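# Insert the peg fully into the plate hole inside the box

## Task

Push the peg completely into the hole of the plate lying at the bottom of the open box, so that it stays seated on its own; a peg that is only held there by a gripper at the end does not count.

## Robot and tools

Robot: two arms, left_arm and right_arm, each a six-joint arm ending in a parallel two-finger gripper. The fingers point along the gripper's own +z axis and close along its y axis. The reported hand position is the spot between the pads when closed, roughly 2 cm short of the fingertips; closing pushes the tips about 10 mm further along +z.

World frame (used in every result): origin on the table top midway between the arms, +x out over the table, +z up, left_arm on the +y side. The names left and right do not correspond to image sides. Printed hand positions may be slightly wrong, more so at long reach.

Row format (shared by execute_actions rows and move target): one flat list of 14 numbers, each in [-1, 1]. The first seven are left_arm, the last seven right_arm, each ordered dx, dy, dz, rx, ry, rz, opening. Both arms must always be filled in. dx..rz are an offset, not a pose, expressed in that gripper's own axes, measured from the gripper pose in the most recent result that showed it (before any such result, and for the second or later call in one reply, from where the robot stands when the action begins). Scale: 1.0 equals 0.6 m of translation or 180 degrees; rx, ry, rz form a single rotation vector. Within one action every row is counted from that same starting pose, not from the row before. Opening is absolute: +1 fully open (0.084 m), -1 closed. An all-zero offset is not a pause; it pulls the arm back to the reference pose. To keep an arm still, give the offset back to its desired pose in the first call of a reply and zeros afterwards, always with the opening it should keep.

execute_actions: argument actions, a list holding one item or none. Empty list = just read the state. {"rows": [...], "steps": n}: up to 15 rows, n at most 15 (default 15), each step 1/30 s; the final row repeats if rows run out. {"steps": n} alone is a wait of up to 300 steps counted from the previous result, including your reply time. Optional pictures (boolean) turns camera images on or off; they come by default. A refused call moves nothing.

move: argument target (one 14-number row as above, offsets from the same reference) and speed in m/s, 0.002 to 0.5, default 0.25; rotation speed limit is twice that in rad/s. Both grippers travel straight lines that finish together, lasting 0.5 to 10 s (cut off at 10 s). Openings are sent at the start. Paths ignore obstacles and the other arm; grippers can lag, drift and overshoot the speed, mostly with a nearly straight arm. Faster contact hits harder, and a target set deeper past the contact pushes harder. The result adds a move: line with the ending (done, off_target, moving, held, fault) and any limits: paced means the sent pose was clipped, held means a safety check blocked steps, after which the arm may jump quickly. Each gripper's distance to its target is reported.

wait: seconds, 0 to 10; sends nothing new. zoom_image: camera (cam_head_left, cam_head_right, cam_left_wrist, cam_right_wrist) and region [x0, y0, x1, y1] in image pixels from the top-left, at most 504 by 504; all images are 504x504. finished_scene: scene = number of the current scene; irreversible, and the result reports success and the next task.

Results: per arm, end_effector_position (m), end_effector_quat_wxyz, linear and angular velocities, grip_measured (finger opening on the command scale), joint positions and drive torques (offset, scaled and noisy; not used to detect faults). A Hand target line shows where the controller is steering each gripper. "pose unreachable" means the clearance check altered or blocked a command for the named arm; HELD marks steps where a row was not fully sent. Camera calibration changes are listed with pictures.

Control behaviour: every step the commanded pose is clamped to within 70 mm and 16 degrees of the measured one; damped IK favours position over orientation. After an action the arm continues only to its last clamped pose, so far targets need several actions; check the result and send the remainder. Joint targets move at most 3.14 rad/s. Elbows never quite straighten. The simulation keeps running while you think.

Gripping: to hold, command an opening well under grip_measured; lower means a firmer squeeze (about 24 N per pad max). Fast closing can hit harder. Resending grip_measured gives only light pressure and wide parts may slip. Occasional disturbances may tug a held part or shove loose objects.

Avoid: knocking anything off the table (fails the task), arms colliding or pressing on each other, drops, slips, slamming and hard pushes. Excess joint torque (limits N m: waist 52.2, shoulder 52.2, elbow 43.5, forearm roll 23.4, wrist pitch 16.5, wrist roll 16.5; held weight counts) triggers a fault: the arm backs off, freezes 10 s and drops the rest of the call. Holding loads heats motors; MOTOR HOT appears at 65 °C and at 80 °C the arm is braked until cool (OVER-TEMPERATURE FAULT). Release the peg before finishing so it stays in by itself, and move smoothly and efficiently.

Each tool is called after "Request:" as name(argument=value, ...), one argument or row to a line, values as JSON.

## Session

I'll start by looking at the current state.

Request:
execute_actions(
  actions=[],
)

Scene clock: 0.00 s of 4200.00 s.
left_arm: end_effector_position=(+0.3112, +0.9080, +0.3374) grip_measured=+1.00 end_effector_quat_wxyz=(+0.673, -0.420, +0.604, +0.078) end_effector_velocity=(-0.000, -0.000, +0.000) end_effector_angular_velocity=(+0.001, -0.001, +0.000) | right_arm: end_effector_position=(+0.6822, -0.0304, +0.3595) grip_measured=+1.00 end_effector_quat_wxyz=(+0.309, -0.288, +0.891, +0.165) end_effector_velocity=(-0.000, +0.000, +0.000) end_effector_angular_velocity=(-0.001, -0.001, +0.002)
Joint positions: left_arm=[ 1.492 -0.205 -0.402 -2.487 -1.33  -0.611  0.084] | right_arm=[ 0.59  -0.565 -1.459  0.863 -0.321  2.196  0.084]
Joint velocities: left_arm=[ 0.     0.     0.    -0.    -0.001  0.001  0.   ] | right_arm=[ 0.     0.     0.    -0.    -0.    -0.002  0.   ]
Joint torques (N m, as the arm reports them, + toward a larger angle): no reading
Motor temperatures (°C, as the motors report them): left_arm=[24 22 27 26 27 27] | right_arm=[24 24 24 23 29 29]
Hand target (left_arm): +0.311, +0.908, +0.337; +0.673, -0.420, +0.604, +0.078
Hand target (right_arm): +0.682, -0.030, +0.360; +0.309, -0.288, +0.891, +0.165

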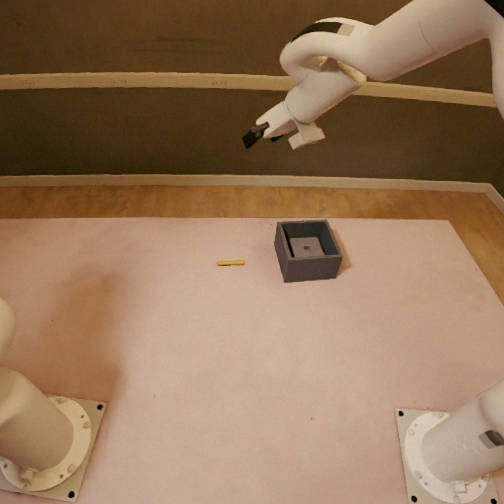

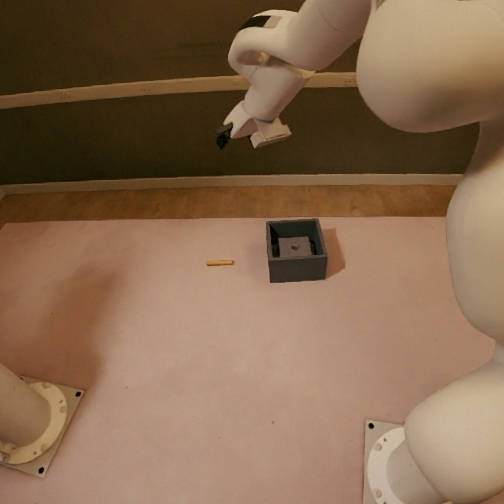

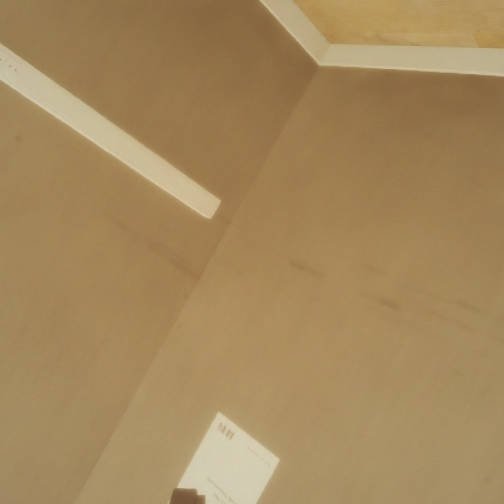

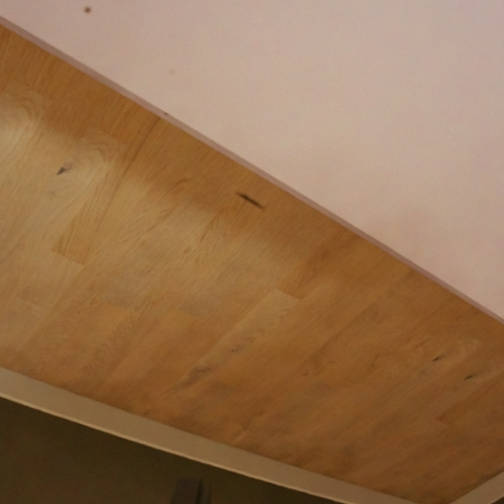

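Request:
zoom_image(
  camera="cam_head_left",
  region=[180, 190, 380, 320],
)

Request:
zoom_image(
  camera="cam_head_right",
  region=[170, 190, 370, 320],
)

Region (180, 190, 380, 320) of cam_head_left's 504x504 image, scaled by 2.520, with more detail than that image has; it fills the top 328 rows of this view, and the rest is white.

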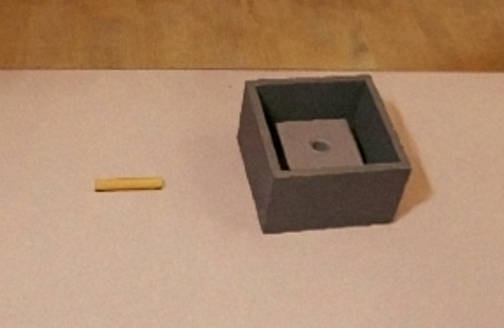

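Region (170, 190, 370, 320) of cam_head_right's 504x504 image, scaled by 2.520, with more detail than that image has; it fills the top 328 rows of this view, and the rest is white.

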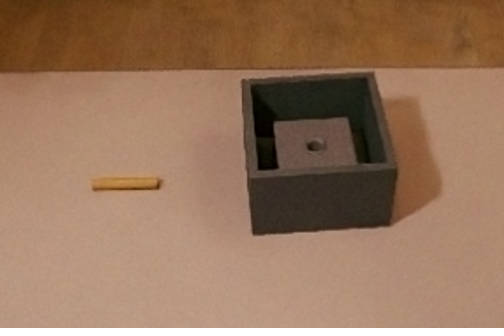

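Request:
move(
  target=[0,0,0,0,0,0,1, 0.3117,0.0747,0.185,0.2666,0.0811,0.6628,1],
  speed=0.4,
)

Scene clock: 123.30 s of 4200.00 s.
left_arm: end_effector_position=(+0.3112, +0.9080, +0.3374) grip_measured=+1.00 end_effector_quat_wxyz=(+0.673, -0.420, +0.604, +0.078) end_effector_velocity=(+0.000, -0.000, +0.000) end_effector_angular_velocity=(+0.000, +0.000, -0.002) | right_arm: end_effector_position=(+0.5849, -0.0195, +0.1602) grip_measured=+1.00 end_effector_quat_wxyz=(+0.000, +0.706, +0.708, +0.001) end_effector_velocity=(-0.001, +0.000, -0.001) end_effector_angular_velocity=(+0.000, +0.003, -0.005)
Joint positions: left_arm=[ 1.492 -0.205 -0.402 -2.487 -1.33  -0.611  0.084] | right_arm=[ 0.744 -0.897 -1.664  0.    -0.765  5.294  0.084]
Joint velocities: left_arm=[-0.     0.    -0.     0.002  0.    -0.     0.   ] | right_arm=[ 0.    -0.002 -0.001  0.002 -0.001  0.004  0.   ]
Joint torques (N m, as the arm reports them, + toward a larger angle): left_arm=[ -1.63  36.15 -10.83  -3.18  -1.65   0.47] | right_arm=[  4.17  43.15 -20.04   0.43   0.    -0.18]
Motor temperatures (°C, as the motors report them): left_arm=[24 23 27 26 27 27] | right_arm=[24 25 24 23 29 29]
Hand target (left_arm): +0.311, +0.908, +0.337; +0.673, -0.420, +0.604, +0.078
Hand target (right_arm): +0.585, -0.020, +0.160; -0.000, +0.706, +0.708, +0.001
Off the commanded pose (left_arm): 0.000 m, 0 deg.
Off the commanded pose (right_arm): 0.000 m, 0 deg.
After step 90, 117.00 s passed at rest.
move: done; limits=paced
camera_calibration (this result's frames):
cam_left_wrist: T_world_to_cam=[[-0.620402, 0.626467, -0.471847, -0.190537], [-0.257975, 0.405145, 0.877101, -0.515219], [0.740642, 0.66588, -0.08974, -0.674177], [0, 0, 0, 1]] pos_world=[0.2482, 0.777024, 0.301494]
cam_right_wrist: T_world_to_cam=[[0.999915, 0.00492943, -0.0120474, -0.548929], [0.00530991, -0.999482, 0.0317573, 0.037767], [-0.0118846, -0.0318186, -0.999423, 0.300125], [0, 0, 0, 1]] pos_world=[0.552249, 0.0500028, 0.292139]

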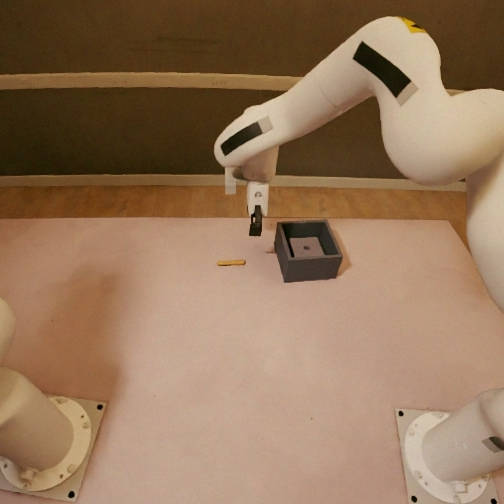

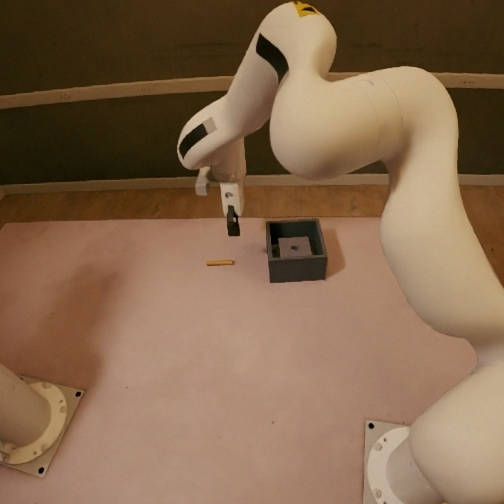

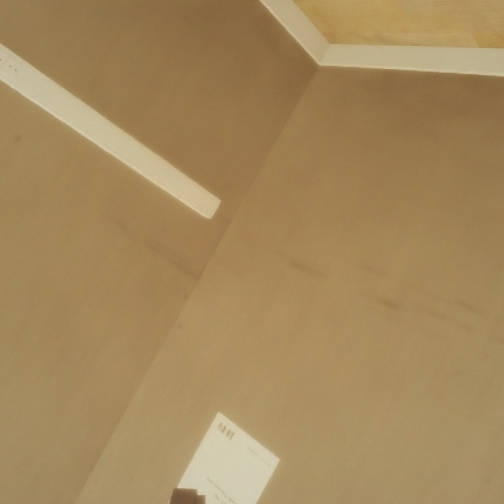

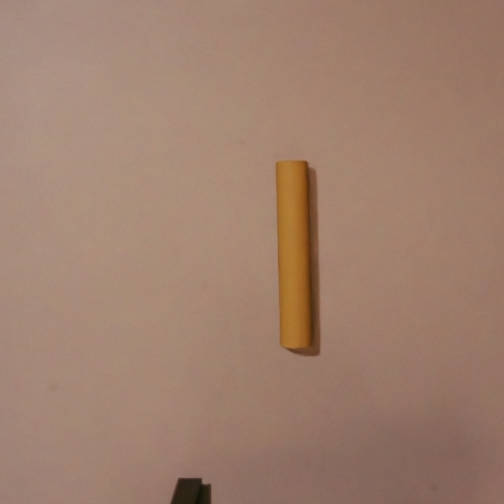

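Request:
move(
  target=[0,0,0,0,0,0,1, 0.1442,-0.0237,0.1837,0,0,0,1],
  speed=0.3,
)

Scene clock: 141.90 s of 4200.00 s.
left_arm: end_effector_position=(+0.3112, +0.9080, +0.3374) grip_measured=+1.00 end_effector_quat_wxyz=(+0.673, -0.420, +0.604, +0.078) end_effector_velocity=(+0.000, -0.000, +0.001) end_effector_angular_velocity=(+0.001, -0.002, -0.000) | right_arm: end_effector_position=(+0.5705, +0.0671, +0.0506) grip_measured=+1.00 end_effector_quat_wxyz=(-0.000, +0.706, +0.708, +0.001) end_effector_velocity=(-0.002, +0.000, -0.004) end_effector_angular_velocity=(-0.004, +0.005, +0.001)
Joint positions: left_arm=[ 1.492 -0.205 -0.402 -2.487 -1.33  -0.611  0.084] | right_arm=[ 0.851 -1.157 -1.867  0.001 -0.706  5.401  0.084]
Joint velocities: left_arm=[ 0.     0.     0.     0.    -0.002 -0.001 -0.   ] | right_arm=[ 0.002 -0.006 -0.002 -0.    -0.002  0.001 -0.   ]
Joint torques (N m, as the arm reports them, + toward a larger angle): left_arm=[ -1.45  36.26 -10.85  -2.92  -1.6    0.46] | right_arm=[  4.39  45.45 -20.12   0.57  -0.07  -0.12]
Motor temperatures (°C, as the motors report them): left_arm=[24 23 27 26 27 27] | right_arm=[24 25 24 23 29 29]
Hand target (left_arm): +0.311, +0.908, +0.337; +0.673, -0.420, +0.604, +0.078
Hand target (right_arm): +0.570, +0.067, +0.050; -0.000, +0.706, +0.708, +0.001
Off the commanded pose (left_arm): 0.000 m, 0 deg.
Off the commanded pose (right_arm): 0.001 m, 0 deg.
After step 90, 14.63 s passed at rest.
move: done
camera_calibration (this result's frames):
cam_left_wrist: T_world_to_cam=[[-0.620403, 0.626467, -0.471847, -0.190537], [-0.257975, 0.405145, 0.877101, -0.515219], [0.740641, 0.665881, -0.0897401, -0.674177], [0, 0, 0, 1]] pos_world=[0.2482, 0.777024, 0.301494]
cam_right_wrist: T_world_to_cam=[[0.999921, 0.00476862, -0.011643, -0.536317], [0.00512602, -0.99951, 0.0308625, 0.128088], [-0.0114902, -0.0309197, -0.999456, 0.192893], [0, 0, 0, 1]] pos_world=[0.537834, 0.136547, 0.182591]

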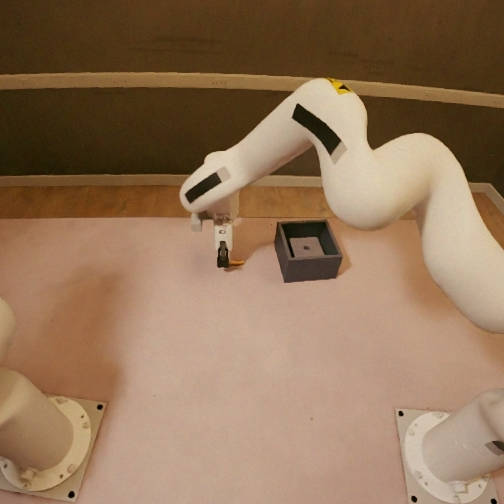

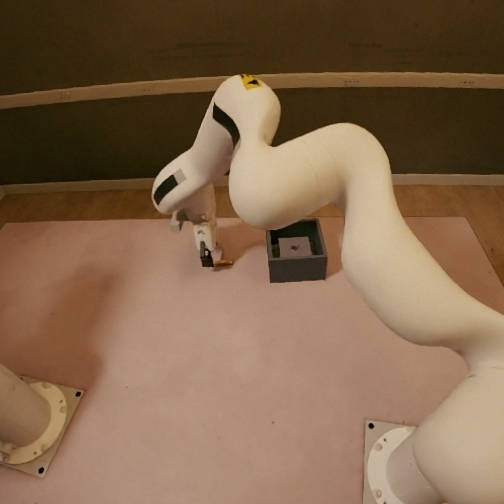

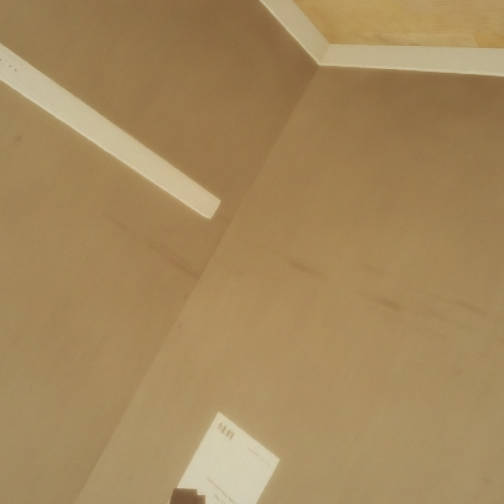

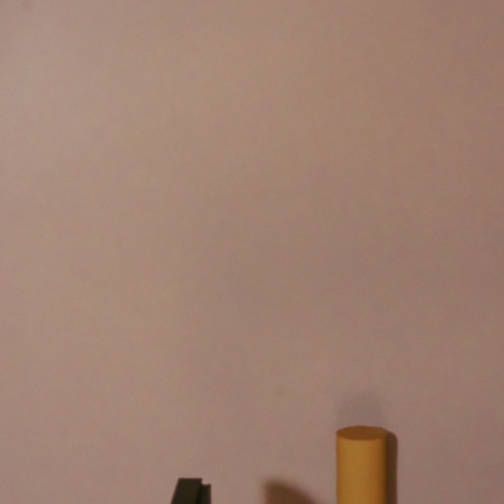

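Request:
move(
  target=[0,0,0,0,0,0,1, 0,-0.005,0.0443,0,0,0,1],
  speed=0.06,
)

Scene clock: 151.13 s of 4200.00 s.
left_arm: end_effector_position=(+0.3112, +0.9080, +0.3374) grip_measured=+1.00 end_effector_quat_wxyz=(+0.673, -0.420, +0.604, +0.078) end_effector_velocity=(+0.000, -0.000, +0.000) end_effector_angular_velocity=(+0.001, -0.001, -0.001) | right_arm: end_effector_position=(+0.5676, +0.0673, +0.0243) grip_measured=+1.00 end_effector_quat_wxyz=(-0.000, +0.706, +0.708, +0.002) end_effector_velocity=(+0.000, +0.000, -0.001) end_effector_angular_velocity=(+0.000, -0.001, +0.001)
Joint positions: left_arm=[ 1.492 -0.205 -0.402 -2.487 -1.33  -0.611  0.084] | right_arm=[ 0.854 -1.194 -1.87   0.001 -0.672  5.404  0.084]
Joint velocities: left_arm=[-0.     0.    -0.     0.001 -0.001  0.     0.   ] | right_arm=[ 0.    -0.001 -0.001 -0.001  0.001  0.    -0.   ]
Joint torques (N m, as the arm reports them, + toward a larger angle): left_arm=[ -0.58  35.77 -10.88  -3.27  -1.56   0.47] | right_arm=[  3.32  45.66 -19.21   0.68  -0.05  -0.08]
Motor temperatures (°C, as the motors report them): left_arm=[24 23 27 26 27 27] | right_arm=[24 25 24 23 29 29]
Hand target (left_arm): +0.311, +0.908, +0.337; +0.673, -0.420, +0.604, +0.078
Hand target (right_arm): +0.567, +0.067, +0.024; -0.000, +0.706, +0.708, +0.002
Off the commanded pose (left_arm): 0.000 m, 0 deg.
Off the commanded pose (right_arm): 0.000 m, 0 deg.
After step 90, 5.47 s passed at rest.
move: done
camera_calibration (this result's frames):
cam_left_wrist: T_world_to_cam=[[-0.620403, 0.626467, -0.471847, -0.190537], [-0.257975, 0.405145, 0.877101, -0.515219], [0.740641, 0.665881, -0.08974, -0.674177], [0, 0, 0, 1]] pos_world=[0.2482, 0.777024, 0.301494]
cam_right_wrist: T_world_to_cam=[[0.999923, 0.00479656, -0.0114294, -0.533722], [0.00514453, -0.999518, 0.0306128, 0.129037], [-0.0112771, -0.0306692, -0.999466, 0.166399], [0, 0, 0, 1]] pos_world=[0.534893, 0.136638, 0.156259]

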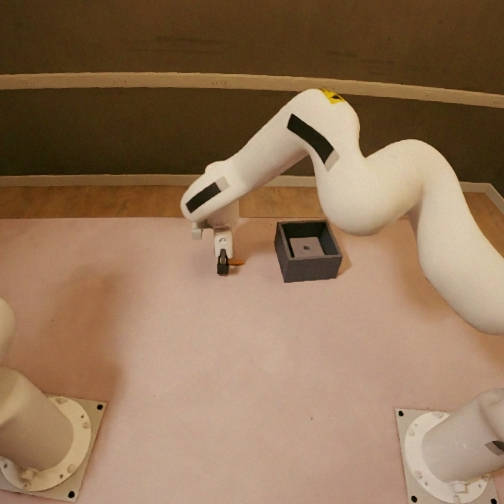

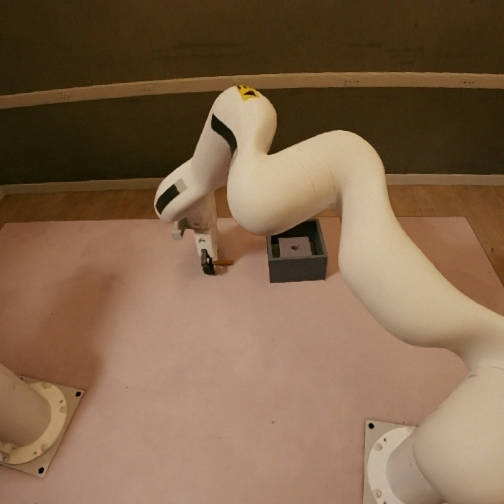

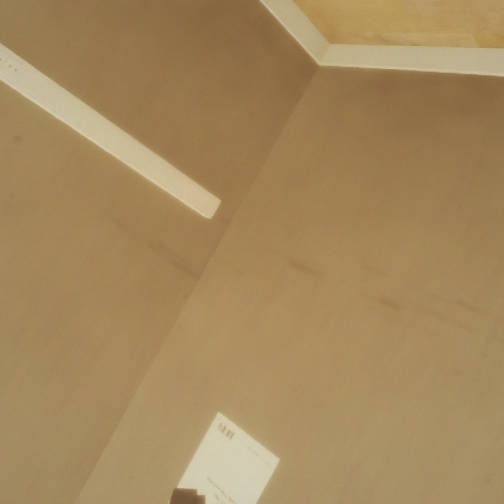

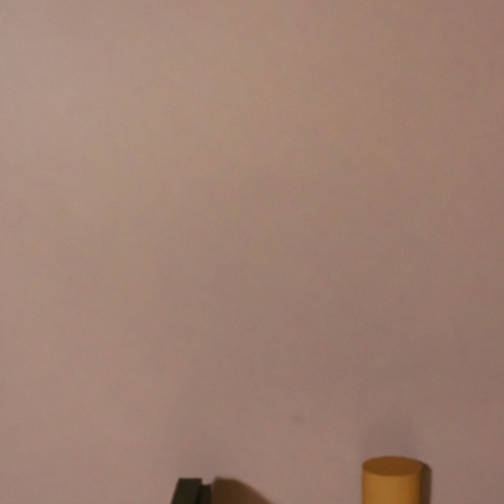

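Request:
execute_actions(
  actions=[
    {"rows": [[0,0,0,0,0,0,1, 0,0,0,0,0,0,-1]], "steps": 15},
  ],
  pictures=false,
)

Scene clock: 154.83 s of 4200.00 s.
left_arm: end_effector_position=(+0.3112, +0.9080, +0.3374) grip_measured=+1.00 end_effector_quat_wxyz=(+0.673, -0.420, +0.604, +0.078) end_effector_velocity=(+0.000, -0.000, -0.000) end_effector_angular_velocity=(-0.000, +0.000, -0.001) | right_arm: end_effector_position=(+0.5676, +0.0673, +0.0243) grip_measured=-0.70 end_effector_quat_wxyz=(-0.000, +0.706, +0.708, +0.002) end_effector_velocity=(+0.000, -0.000, -0.000) end_effector_angular_velocity=(-0.000, -0.000, -0.001)
Joint positions: left_arm=[ 1.492 -0.205 -0.402 -2.487 -1.33  -0.611  0.084] | right_arm=[ 0.854 -1.194 -1.87   0.001 -0.672  5.404  0.013]
Joint velocities: left_arm=[ 0.     0.     0.     0.001 -0.    -0.    -0.   ] | right_arm=[-0.    -0.    -0.    -0.     0.     0.001  0.   ]
Joint torques (N m, as the arm reports them, + toward a larger angle): left_arm=[ -0.85  35.69 -10.85  -3.2   -1.65   0.45] | right_arm=[  4.07  47.76 -19.1    0.79  -0.04  -0.23]
Motor temperatures (°C, as the motors report them): left_arm=[24 23 27 26 27 27] | right_arm=[24 25 24 23 29 29]
Hand target (left_arm): +0.311, +0.908, +0.337; +0.673, -0.420, +0.604, +0.078
Hand target (right_arm): +0.568, +0.067, +0.024; -0.000, +0.706, +0.708, +0.002
Off the commanded pose (left_arm): 0.000 m, 0 deg.
Off the commanded pose (right_arm): 0.000 m, 0 deg.
Steps of this call (steps 1 to 90: nothing new was sent; then 0.20 s passed at rest; steps 91 to 105: all 15 steps of this action). Readings (end_effector_position):
91: left_arm (+0.3112, +0.9080, +0.3374) | right_arm (+0.5675, +0.0672, +0.0240)
92: left_arm (+0.3112, +0.9080, +0.3374) | right_arm (+0.5675, +0.0672, +0.0241)
94: left_arm (+0.3112, +0.9080, +0.3374) | right_arm (+0.5676, +0.0672, +0.0242)
98: left_arm (+0.3112, +0.9080, +0.3374) | right_arm (+0.5676, +0.0673, +0.0243)
105: the state above

Request:
move(
  target=[0,0,0,0,0,0,1, -0.0333,0,-0.2667,0,0.5,0,-1],
  speed=0.3,
)

Scene clock: 174.37 s of 4200.00 s.
left_arm: end_effector_position=(+0.3112, +0.9080, +0.3374) grip_measured=+1.00 end_effector_quat_wxyz=(+0.673, -0.420, +0.604, +0.078) end_effector_velocity=(+0.000, -0.000, +0.000) end_effector_angular_velocity=(+0.001, +0.000, -0.001) | right_arm: end_effector_position=(+0.5671, +0.0468, +0.1840) grip_measured=-0.70 end_effector_quat_wxyz=(+0.501, -0.499, -0.501, -0.499) end_effector_velocity=(-0.000, -0.000, -0.000) end_effector_angular_velocity=(+0.004, +0.002, -0.000)
Joint positions: left_arm=[ 1.492 -0.205 -0.402 -2.487 -1.33  -0.611  0.084] | right_arm=[ 0.515 -1.082 -1.379  1.908 -1.47   3.421  0.013]
Joint velocities: left_arm=[-0.     0.    -0.     0.001 -0.001  0.001 -0.   ] | right_arm=[ 0.    -0.002 -0.     0.002 -0.005 -0.    -0.   ]
Joint torques (N m, as the arm reports them, + toward a larger angle): left_arm=[ -1.41  36.37 -10.59  -2.92  -1.63   0.42] | right_arm=[  3.99  41.59 -16.27   0.72  -2.32  -0.1 ]
Motor temperatures (°C, as the motors report them): left_arm=[24 23 27 26 27 27] | right_arm=[24 25 24 23 29 29]
Hand target (left_arm): +0.311, +0.908, +0.337; +0.673, -0.420, +0.604, +0.078
Hand target (right_arm): +0.567, +0.047, +0.184; +0.501, -0.499, -0.501, -0.499
Off the commanded pose (left_arm): 0.000 m, 0 deg.
Off the commanded pose (right_arm): 0.000 m, 0 deg.
After step 90, 13.47 s passed at rest.
move: done
camera_calibration (this result's frames):
cam_left_wrist: T_world_to_cam=[[-0.620403, 0.626467, -0.471847, -0.190537], [-0.257975, 0.405144, 0.877101, -0.515218], [0.740641, 0.665881, -0.0897399, -0.674177], [0, 0, 0, 1]] pos_world=[0.2482, 0.777024, 0.301494]
cam_right_wrist: T_world_to_cam=[[0.999842, 0.0175463, 0.00282551, -0.534469], [0.00339915, -0.0327498, -0.999458, 0.249005], [-0.0174443, 0.99931, -0.0328042, 0.102877], [0, 0, 0, 1]] pos_world=[0.535333, -0.0852734, 0.253755]

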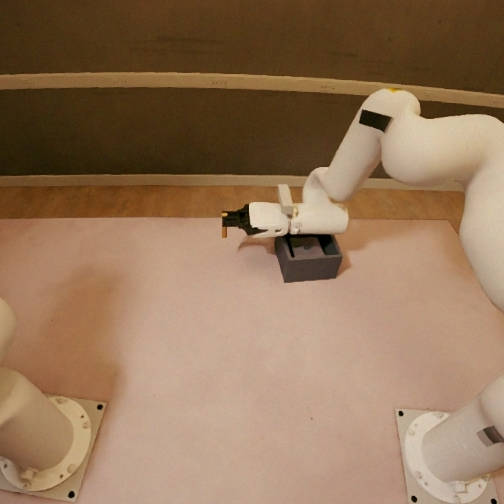

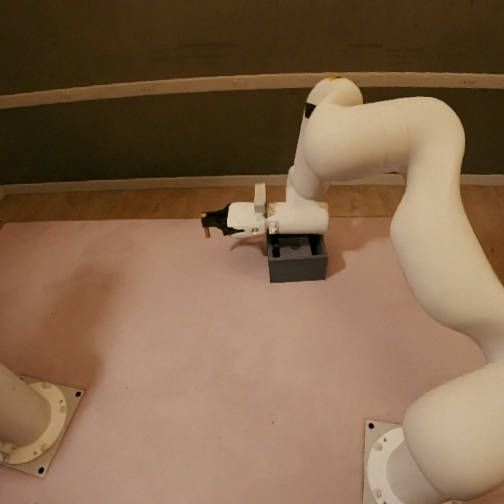

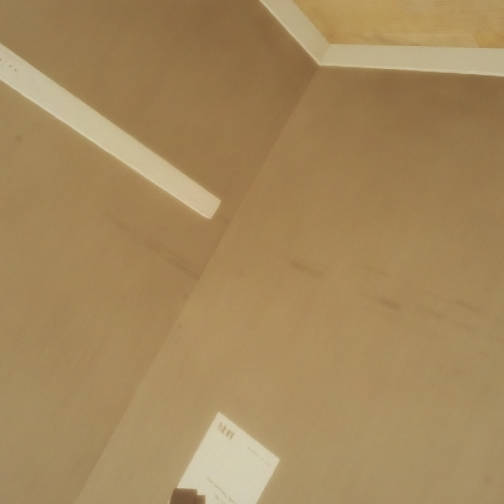

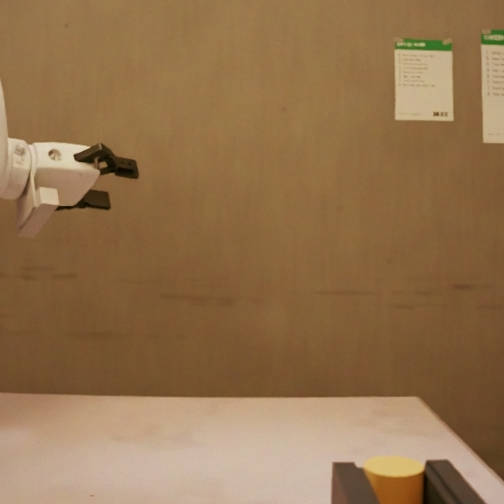

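Request:
move(
  target=[0,0,0,0,0,0,1, -0.1567,-0.195,0.005,0,0,0,-1],
  speed=0.3,
)

Scene clock: 195.93 s of 4200.00 s.
left_arm: end_effector_position=(+0.3112, +0.9080, +0.3374) grip_measured=+1.00 end_effector_quat_wxyz=(+0.673, -0.420, +0.604, +0.078) end_effector_velocity=(-0.000, +0.000, +0.000) end_effector_angular_velocity=(-0.001, -0.002, +0.001) | right_arm: end_effector_position=(+0.5191, +0.0531, +0.1738) grip_measured=-0.70 end_effector_quat_wxyz=(+0.492, -0.479, -0.510, -0.518) end_effector_velocity=(+0.000, +0.000, +0.000) end_effector_angular_velocity=(+0.000, -0.001, -0.001)
Joint positions: left_arm=[ 1.492 -0.205 -0.402 -2.487 -1.33  -0.611  0.084] | right_arm=[ 0.554 -1.055 -1.254  1.957 -1.517  3.269  0.013]
Joint velocities: left_arm=[-0.     0.     0.    -0.001 -0.001 -0.002 -0.   ] | right_arm=[ 0.     0.     0.     0.001 -0.    -0.001 -0.   ]
Joint torques (N m, as the arm reports them, + toward a larger angle): left_arm=[ -0.76  35.48 -10.88  -3.13  -1.63   0.5 ] | right_arm=[  4.54  41.43 -13.64   0.29  -2.42  -0.19]
Motor temperatures (°C, as the motors report them): left_arm=[24 23 27 26 27 27] | right_arm=[24 25 24 23 29 29]
Hand target (left_arm): +0.311, +0.908, +0.337; +0.673, -0.420, +0.604, +0.078
Hand target (right_arm): +0.519, +0.053, +0.174; +0.492, -0.479, -0.510, -0.518
Off the commanded pose (left_arm): 0.000 m, 0 deg.
Off the commanded pose (right_arm): 0.109 m, 3 deg.
TORQUE FAULT: the external load on joint 2 (shoulder) of the right arm reached its load limit, and that arm stopped for 10 seconds. A torque fault stops only its own arm. That arm's remaining commands of this call were not run. Joint 2 (shoulder) of that arm moved back by up to 3 degrees. That arm holds there, with its grip as last carried out, and accepts commands again: back off and push less far. That arm stops again, at the same cost, whenever a joint's load reaches its limit.
After step 90, 8.10 s passed at rest.
move: fault (right_arm)
camera_calibration (this result's frames):
cam_left_wrist: T_world_to_cam=[[-0.620403, 0.626467, -0.471847, -0.190537], [-0.257975, 0.405144, 0.877101, -0.515218], [0.740641, 0.665881, -0.08974, -0.674177], [0, 0, 0, 1]] pos_world=[0.2482, 0.777024, 0.301494]
cam_right_wrist: T_world_to_cam=[[0.998073, 0.0182099, 0.0593266, -0.495493], [0.0595365, -0.0112136, -0.998163, 0.208668], [-0.0175111, 0.999771, -0.0122762, 0.0918533], [0, 0, 0, 1]] pos_world=[0.483723, -0.0804696, 0.238809]

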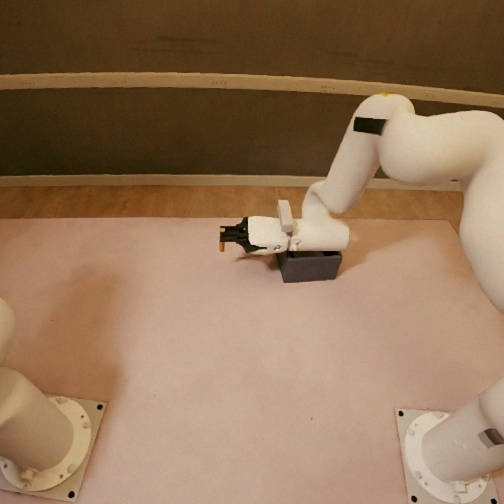

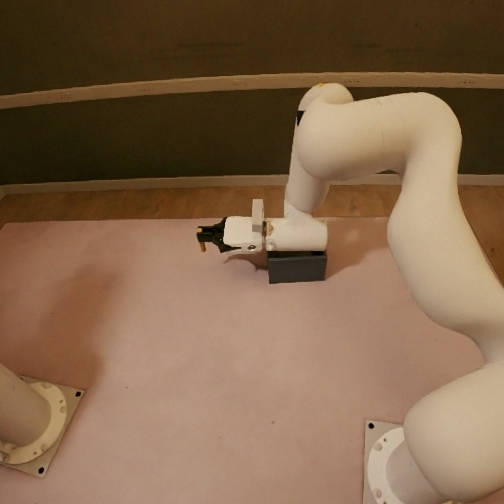

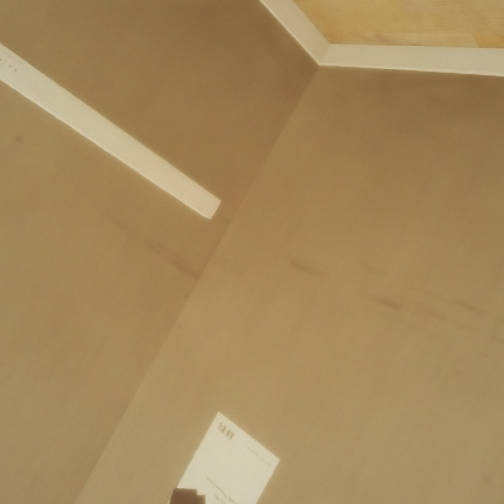

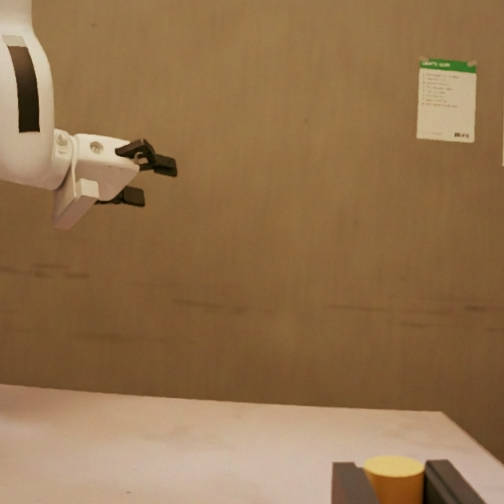

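Request:
move(
  target=[0,0,0,0,0,0,1, 0.0832,0.0048,0.0017,-0.0016,-0.0067,0.0181,-1],
  speed=0.15,
)

Scene clock: 216.73 s of 4200.00 s.
left_arm: end_effector_position=(+0.3112, +0.9080, +0.3374) grip_measured=+1.00 end_effector_quat_wxyz=(+0.673, -0.420, +0.604, +0.078) end_effector_velocity=(-0.000, +0.000, +0.000) end_effector_angular_velocity=(+0.001, -0.001, +0.001) | right_arm: end_effector_position=(+0.5191, +0.0529, +0.2234) grip_measured=-0.70 end_effector_quat_wxyz=(+0.500, -0.500, -0.500, -0.500) end_effector_velocity=(+0.000, +0.000, +0.001) end_effector_angular_velocity=(-0.001, +0.003, -0.001)
Joint positions: left_arm=[ 1.492 -0.205 -0.402 -2.487 -1.33  -0.611  0.084] | right_arm=[ 0.555 -0.935 -1.198  1.954 -1.471  3.385  0.013]
Joint velocities: left_arm=[-0.    -0.    -0.    -0.001 -0.001  0.     0.   ] | right_arm=[0.    0.004 0.002 0.001 0.002 0.005 0.   ]
Joint torques (N m, as the arm reports them, + toward a larger angle): left_arm=[ -1.17  36.03 -10.96  -3.11  -1.62   0.46] | right_arm=[  4.54  39.4  -14.84   0.44  -2.41  -0.17]
Motor temperatures (°C, as the motors report them): left_arm=[24 23 27 26 27 27] | right_arm=[24 25 24 23 29 29]
Hand target (left_arm): +0.311, +0.908, +0.337; +0.673, -0.420, +0.604, +0.078
Hand target (right_arm): +0.519, +0.053, +0.224; +0.500, -0.500, -0.500, -0.500
Off the commanded pose (left_arm): 0.000 m, 0 deg.
Off the commanded pose (right_arm): 0.000 m, 0 deg.
After step 90, 17.03 s passed at rest.
move: done
camera_calibration (this result's frames):
cam_left_wrist: T_world_to_cam=[[-0.620403, 0.626467, -0.471847, -0.190537], [-0.257975, 0.405144, 0.877101, -0.515218], [0.740641, 0.665881, -0.08974, -0.674177], [0, 0, 0, 1]] pos_world=[0.2482, 0.777024, 0.301494]
cam_right_wrist: T_world_to_cam=[[0.999904, 0.0137618, 0.00182731, -0.486289], [0.00227691, -0.0327252, -0.999462, 0.289304], [-0.0136946, 0.99937, -0.0327534, 0.0952076], [0, 0, 0, 1]] pos_world=[0.486888, -0.0789878, 0.293155]

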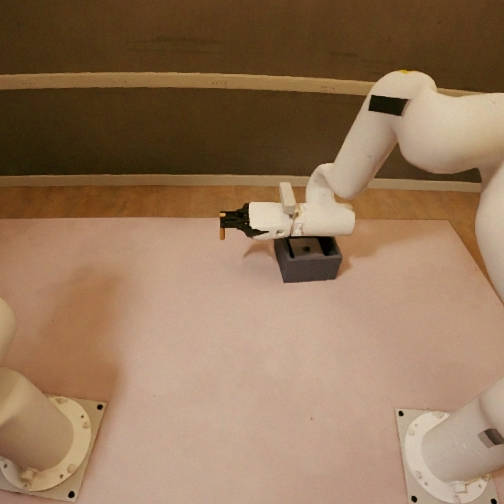

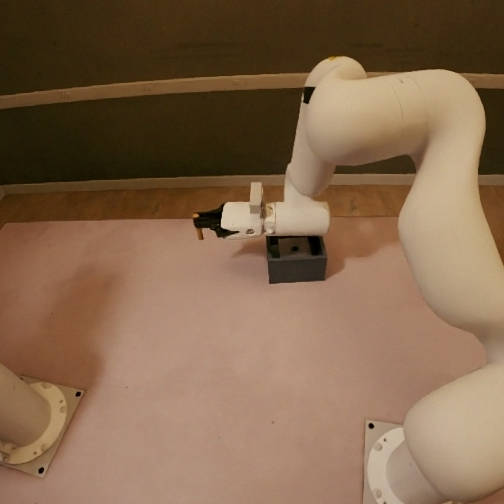

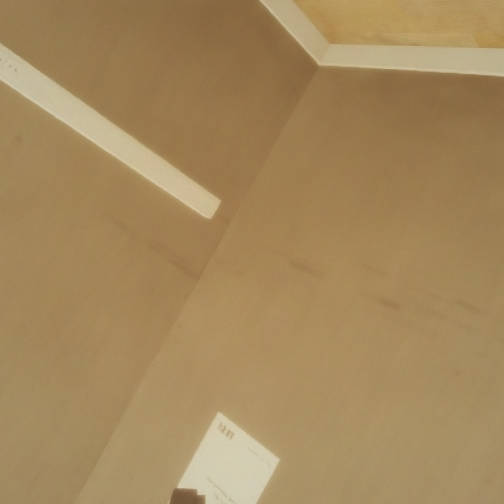

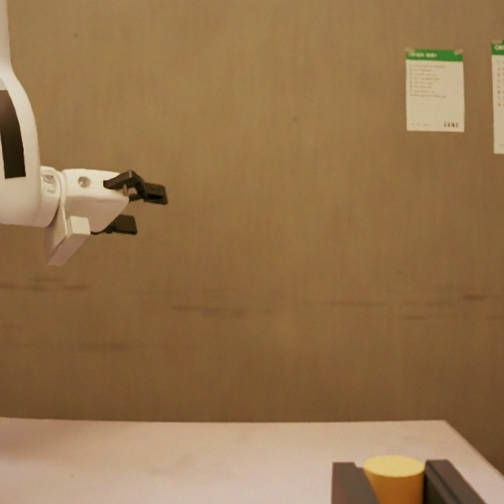

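Request:
move(
  target=[0,0,0,0,0,0,1, 0,-0.2317,0,0,0,0,-1],
  speed=0.3,
)

Scene clock: 220.97 s of 4200.00 s.
left_arm: end_effector_position=(+0.3112, +0.9080, +0.3374) grip_measured=+1.00 end_effector_quat_wxyz=(+0.673, -0.420, +0.604, +0.078) end_effector_velocity=(+0.000, -0.000, -0.000) end_effector_angular_velocity=(+0.000, +0.002, -0.000) | right_arm: end_effector_position=(+0.3804, +0.0533, +0.2236) grip_measured=-0.70 end_effector_quat_wxyz=(+0.500, -0.500, -0.500, -0.500) end_effector_velocity=(-0.002, +0.000, -0.000) end_effector_angular_velocity=(-0.001, -0.001, +0.001)
Joint positions: left_arm=[ 1.492 -0.205 -0.402 -2.487 -1.33  -0.611  0.084] | right_arm=[ 0.676 -0.779 -0.828  2.087 -1.548  3.184  0.013]
Joint velocities: left_arm=[-0.    -0.    -0.     0.001  0.001  0.001 -0.   ] | right_arm=[ 0.002  0.002  0.005  0.001 -0.001 -0.003 -0.   ]
Joint torques (N m, as the arm reports them, + toward a larger angle): left_arm=[ -1.52  35.42 -10.78  -2.94  -1.59   0.49] | right_arm=[  4.01  32.3  -11.45   0.15  -2.39  -0.19]
Motor temperatures (°C, as the motors report them): left_arm=[24 23 27 26 27 27] | right_arm=[24 25 24 23 29 29]
Hand target (left_arm): +0.311, +0.908, +0.337; +0.673, -0.420, +0.604, +0.078
Hand target (right_arm): +0.380, +0.053, +0.224; +0.500, -0.500, -0.500, -0.500
Off the commanded pose (left_arm): 0.000 m, 0 deg.
Off the commanded pose (right_arm): 0.001 m, 0 deg.
After step 90, 0.27 s passed at rest.
move: done
camera_calibration (this result's frames):
cam_left_wrist: T_world_to_cam=[[-0.620403, 0.626467, -0.471847, -0.190536], [-0.257975, 0.405144, 0.877101, -0.515218], [0.740641, 0.665881, -0.0897398, -0.674177], [0, 0, 0, 1]] pos_world=[0.2482, 0.777024, 0.301494]
cam_right_wrist: T_world_to_cam=[[0.999902, 0.0138622, 0.00185105, -0.347639], [0.00229384, -0.0319942, -0.999485, 0.289808], [-0.0137959, 0.999392, -0.0320229, 0.0928446], [0, 0, 0, 1]] pos_world=[0.348221, -0.0786969, 0.293276]

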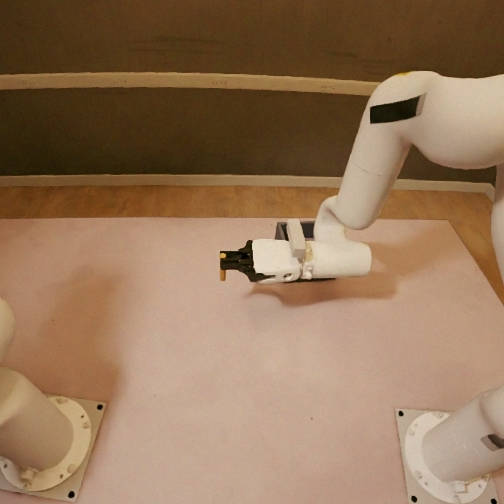

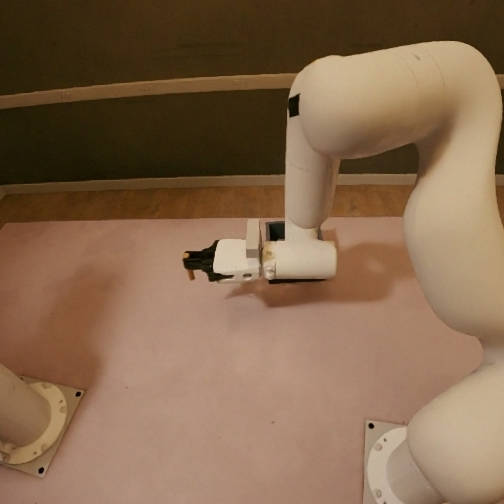

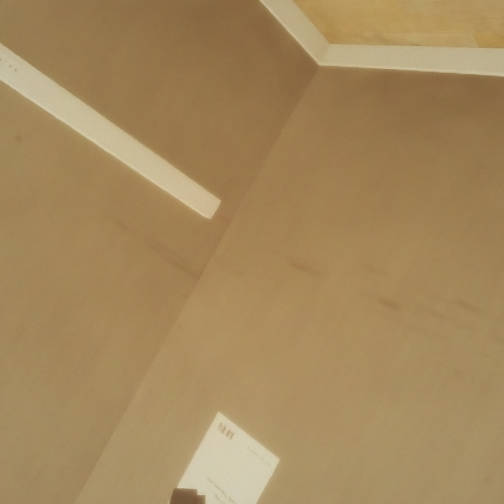

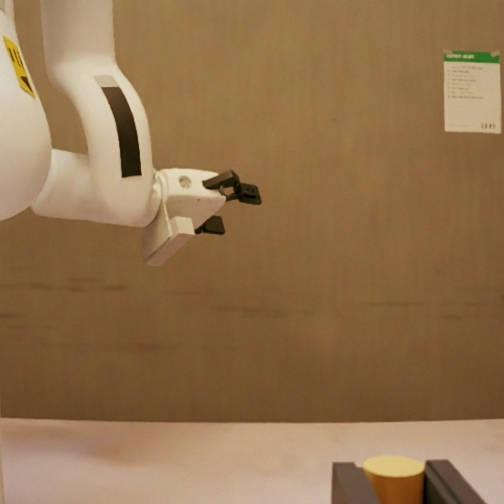

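Request:
move(
  target=[0,0,0,0,0,0,1, -0.2227,0,0,0,0,0,-1],
  speed=0.25,
)

Scene clock: 226.73 s of 4200.00 s.
left_arm: end_effector_position=(+0.3112, +0.9080, +0.3374) grip_measured=+1.00 end_effector_quat_wxyz=(+0.673, -0.420, +0.604, +0.078) end_effector_velocity=(-0.000, +0.000, -0.000) end_effector_angular_velocity=(-0.001, +0.002, +0.000) | right_arm: end_effector_position=(+0.3801, +0.0534, +0.0903) grip_measured=-0.70 end_effector_quat_wxyz=(+0.500, -0.499, -0.500, -0.500) end_effector_velocity=(+0.001, +0.000, -0.002) end_effector_angular_velocity=(+0.000, -0.001, +0.001)
Joint positions: left_arm=[ 1.492 -0.205 -0.402 -2.487 -1.33  -0.611  0.084] | right_arm=[ 0.677 -1.126 -0.994  2.084 -1.637  3.027  0.013]
Joint velocities: left_arm=[ 0.     0.    -0.     0.     0.002  0.001 -0.   ] | right_arm=[ 0.    -0.006 -0.005 -0.001 -0.    -0.001 -0.   ]
Joint torques (N m, as the arm reports them, + toward a larger angle): left_arm=[ -1.53  35.92 -10.63  -3.16  -1.61   0.46] | right_arm=[  3.83  36.08 -10.52   0.08  -2.51  -0.15]
Motor temperatures (°C, as the motors report them): left_arm=[24 23 27 26 27 27] | right_arm=[24 25 24 23 29 29]
Hand target (left_arm): +0.311, +0.908, +0.337; +0.673, -0.420, +0.604, +0.078
Hand target (right_arm): +0.380, +0.053, +0.090; +0.500, -0.500, -0.500, -0.500
Off the commanded pose (left_arm): 0.000 m, 0 deg.
Off the commanded pose (right_arm): 0.000 m, 0 deg.
After step 90, 1.77 s passed at rest.
move: done
camera_calibration (this result's frames):
cam_left_wrist: T_world_to_cam=[[-0.620403, 0.626467, -0.471847, -0.190536], [-0.257975, 0.405144, 0.877101, -0.515218], [0.740641, 0.665881, -0.0897398, -0.674177], [0, 0, 0, 1]] pos_world=[0.2482, 0.777024, 0.301494]
cam_right_wrist: T_world_to_cam=[[0.999899, 0.01407, 0.00187499, -0.347162], [0.0023174, -0.0314934, -0.999501, 0.156544], [-0.014004, 0.999405, -0.0315228, 0.0884376], [0, 0, 0, 1]] pos_world=[0.348003, -0.0785703, 0.159905]

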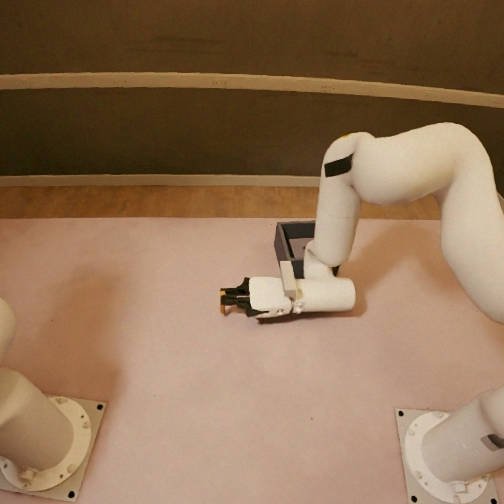

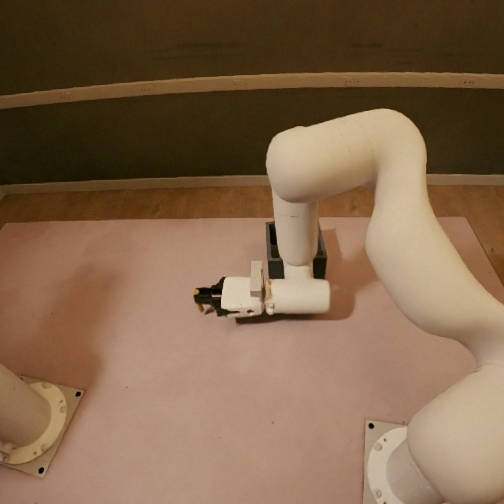

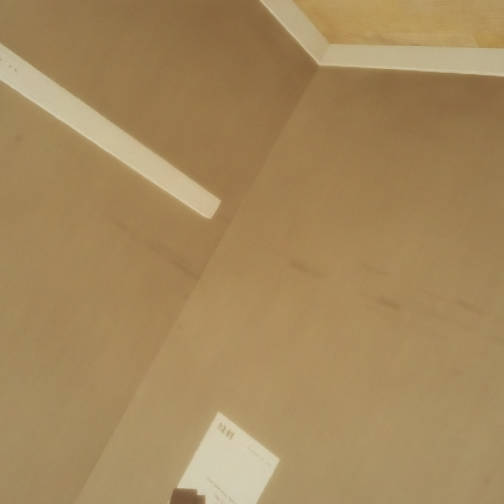

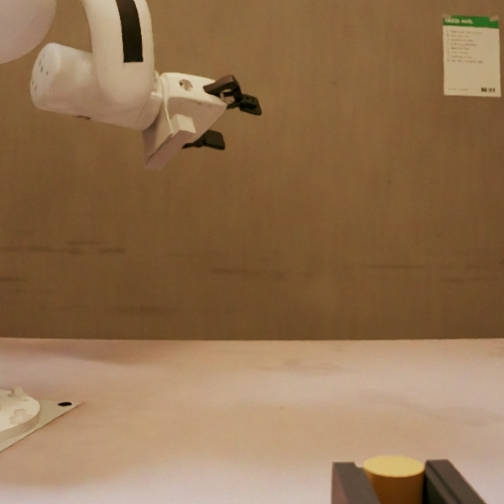

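Request:
move(
  target=[0,0,0,0,0,0,1, -0.0383,0,0,0,0,0,-1],
  speed=0.03,
)

Scene clock: 235.77 s of 4200.00 s.
left_arm: end_effector_position=(+0.3112, +0.9080, +0.3374) grip_measured=+1.00 end_effector_quat_wxyz=(+0.673, -0.420, +0.604, +0.078) end_effector_velocity=(+0.000, +0.000, +0.000) end_effector_angular_velocity=(+0.000, -0.001, -0.000) | right_arm: end_effector_position=(+0.3801, +0.0535, +0.0674) grip_measured=-0.70 end_effector_quat_wxyz=(+0.500, -0.499, -0.500, -0.500) end_effector_velocity=(+0.001, +0.000, -0.000) end_effector_angular_velocity=(+0.001, -0.002, -0.000)
Joint positions: left_arm=[ 1.492 -0.205 -0.402 -2.487 -1.33  -0.611  0.084] | right_arm=[ 0.677 -1.185 -1.032  2.083 -1.648  3.008  0.013]
Joint velocities: left_arm=[-0.    -0.    -0.    -0.    -0.001 -0.    -0.   ] | right_arm=[-0.    -0.001 -0.002  0.    -0.001 -0.001  0.   ]
Joint torques (N m, as the arm reports them, + toward a larger angle): left_arm=[ -0.79  36.53 -10.61  -2.93  -1.63   0.44] | right_arm=[ 3.96 36.85 -9.93 -0.17 -2.43 -0.17]
Motor temperatures (°C, as the motors report them): left_arm=[24 23 27 26 27 27] | right_arm=[24 25 24 23 29 29]
Hand target (left_arm): +0.311, +0.908, +0.337; +0.673, -0.420, +0.604, +0.078
Hand target (right_arm): +0.380, +0.053, +0.067; +0.500, -0.499, -0.500, -0.500
Off the commanded pose (left_arm): 0.000 m, 0 deg.
Off the commanded pose (right_arm): 0.000 m, 0 deg.
After step 90, 5.03 s passed at rest.
move: done
camera_calibration (this result's frames):
cam_left_wrist: T_world_to_cam=[[-0.620403, 0.626467, -0.471847, -0.190536], [-0.257975, 0.405144, 0.877101, -0.515218], [0.740641, 0.665881, -0.0897398, -0.674177], [0, 0, 0, 1]] pos_world=[0.2482, 0.777024, 0.301494]
cam_right_wrist: T_world_to_cam=[[0.9999, 0.0140392, 0.00189546, -0.347118], [0.00233602, -0.0314315, -0.999503, 0.133647], [-0.0139727, 0.999407, -0.0314611, 0.0876768], [0, 0, 0, 1]] pos_world=[0.347996, -0.0785509, 0.136997]

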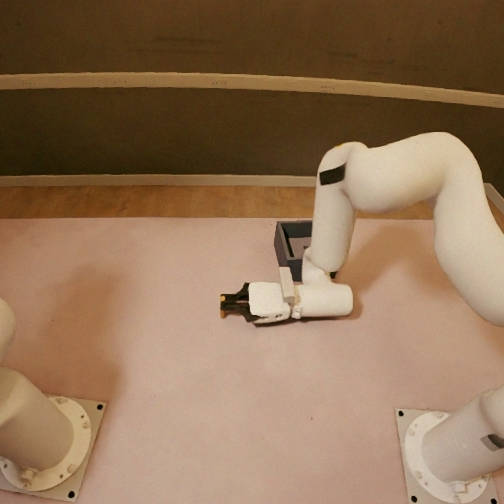

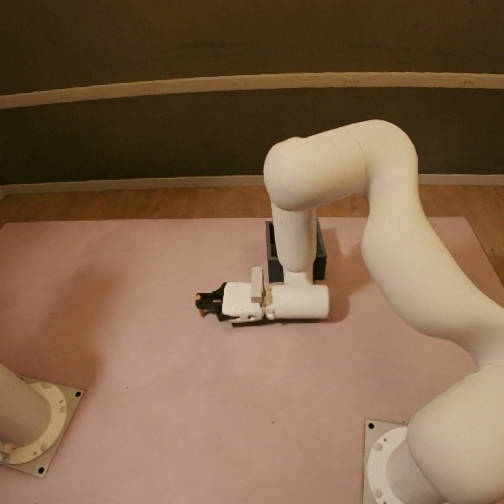

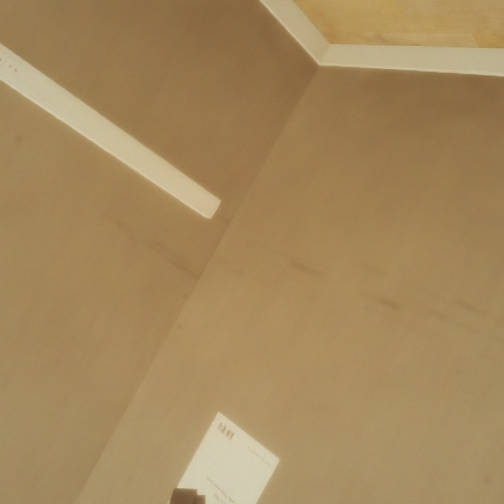

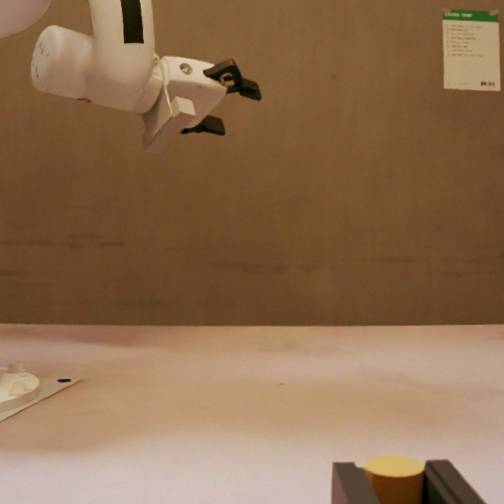

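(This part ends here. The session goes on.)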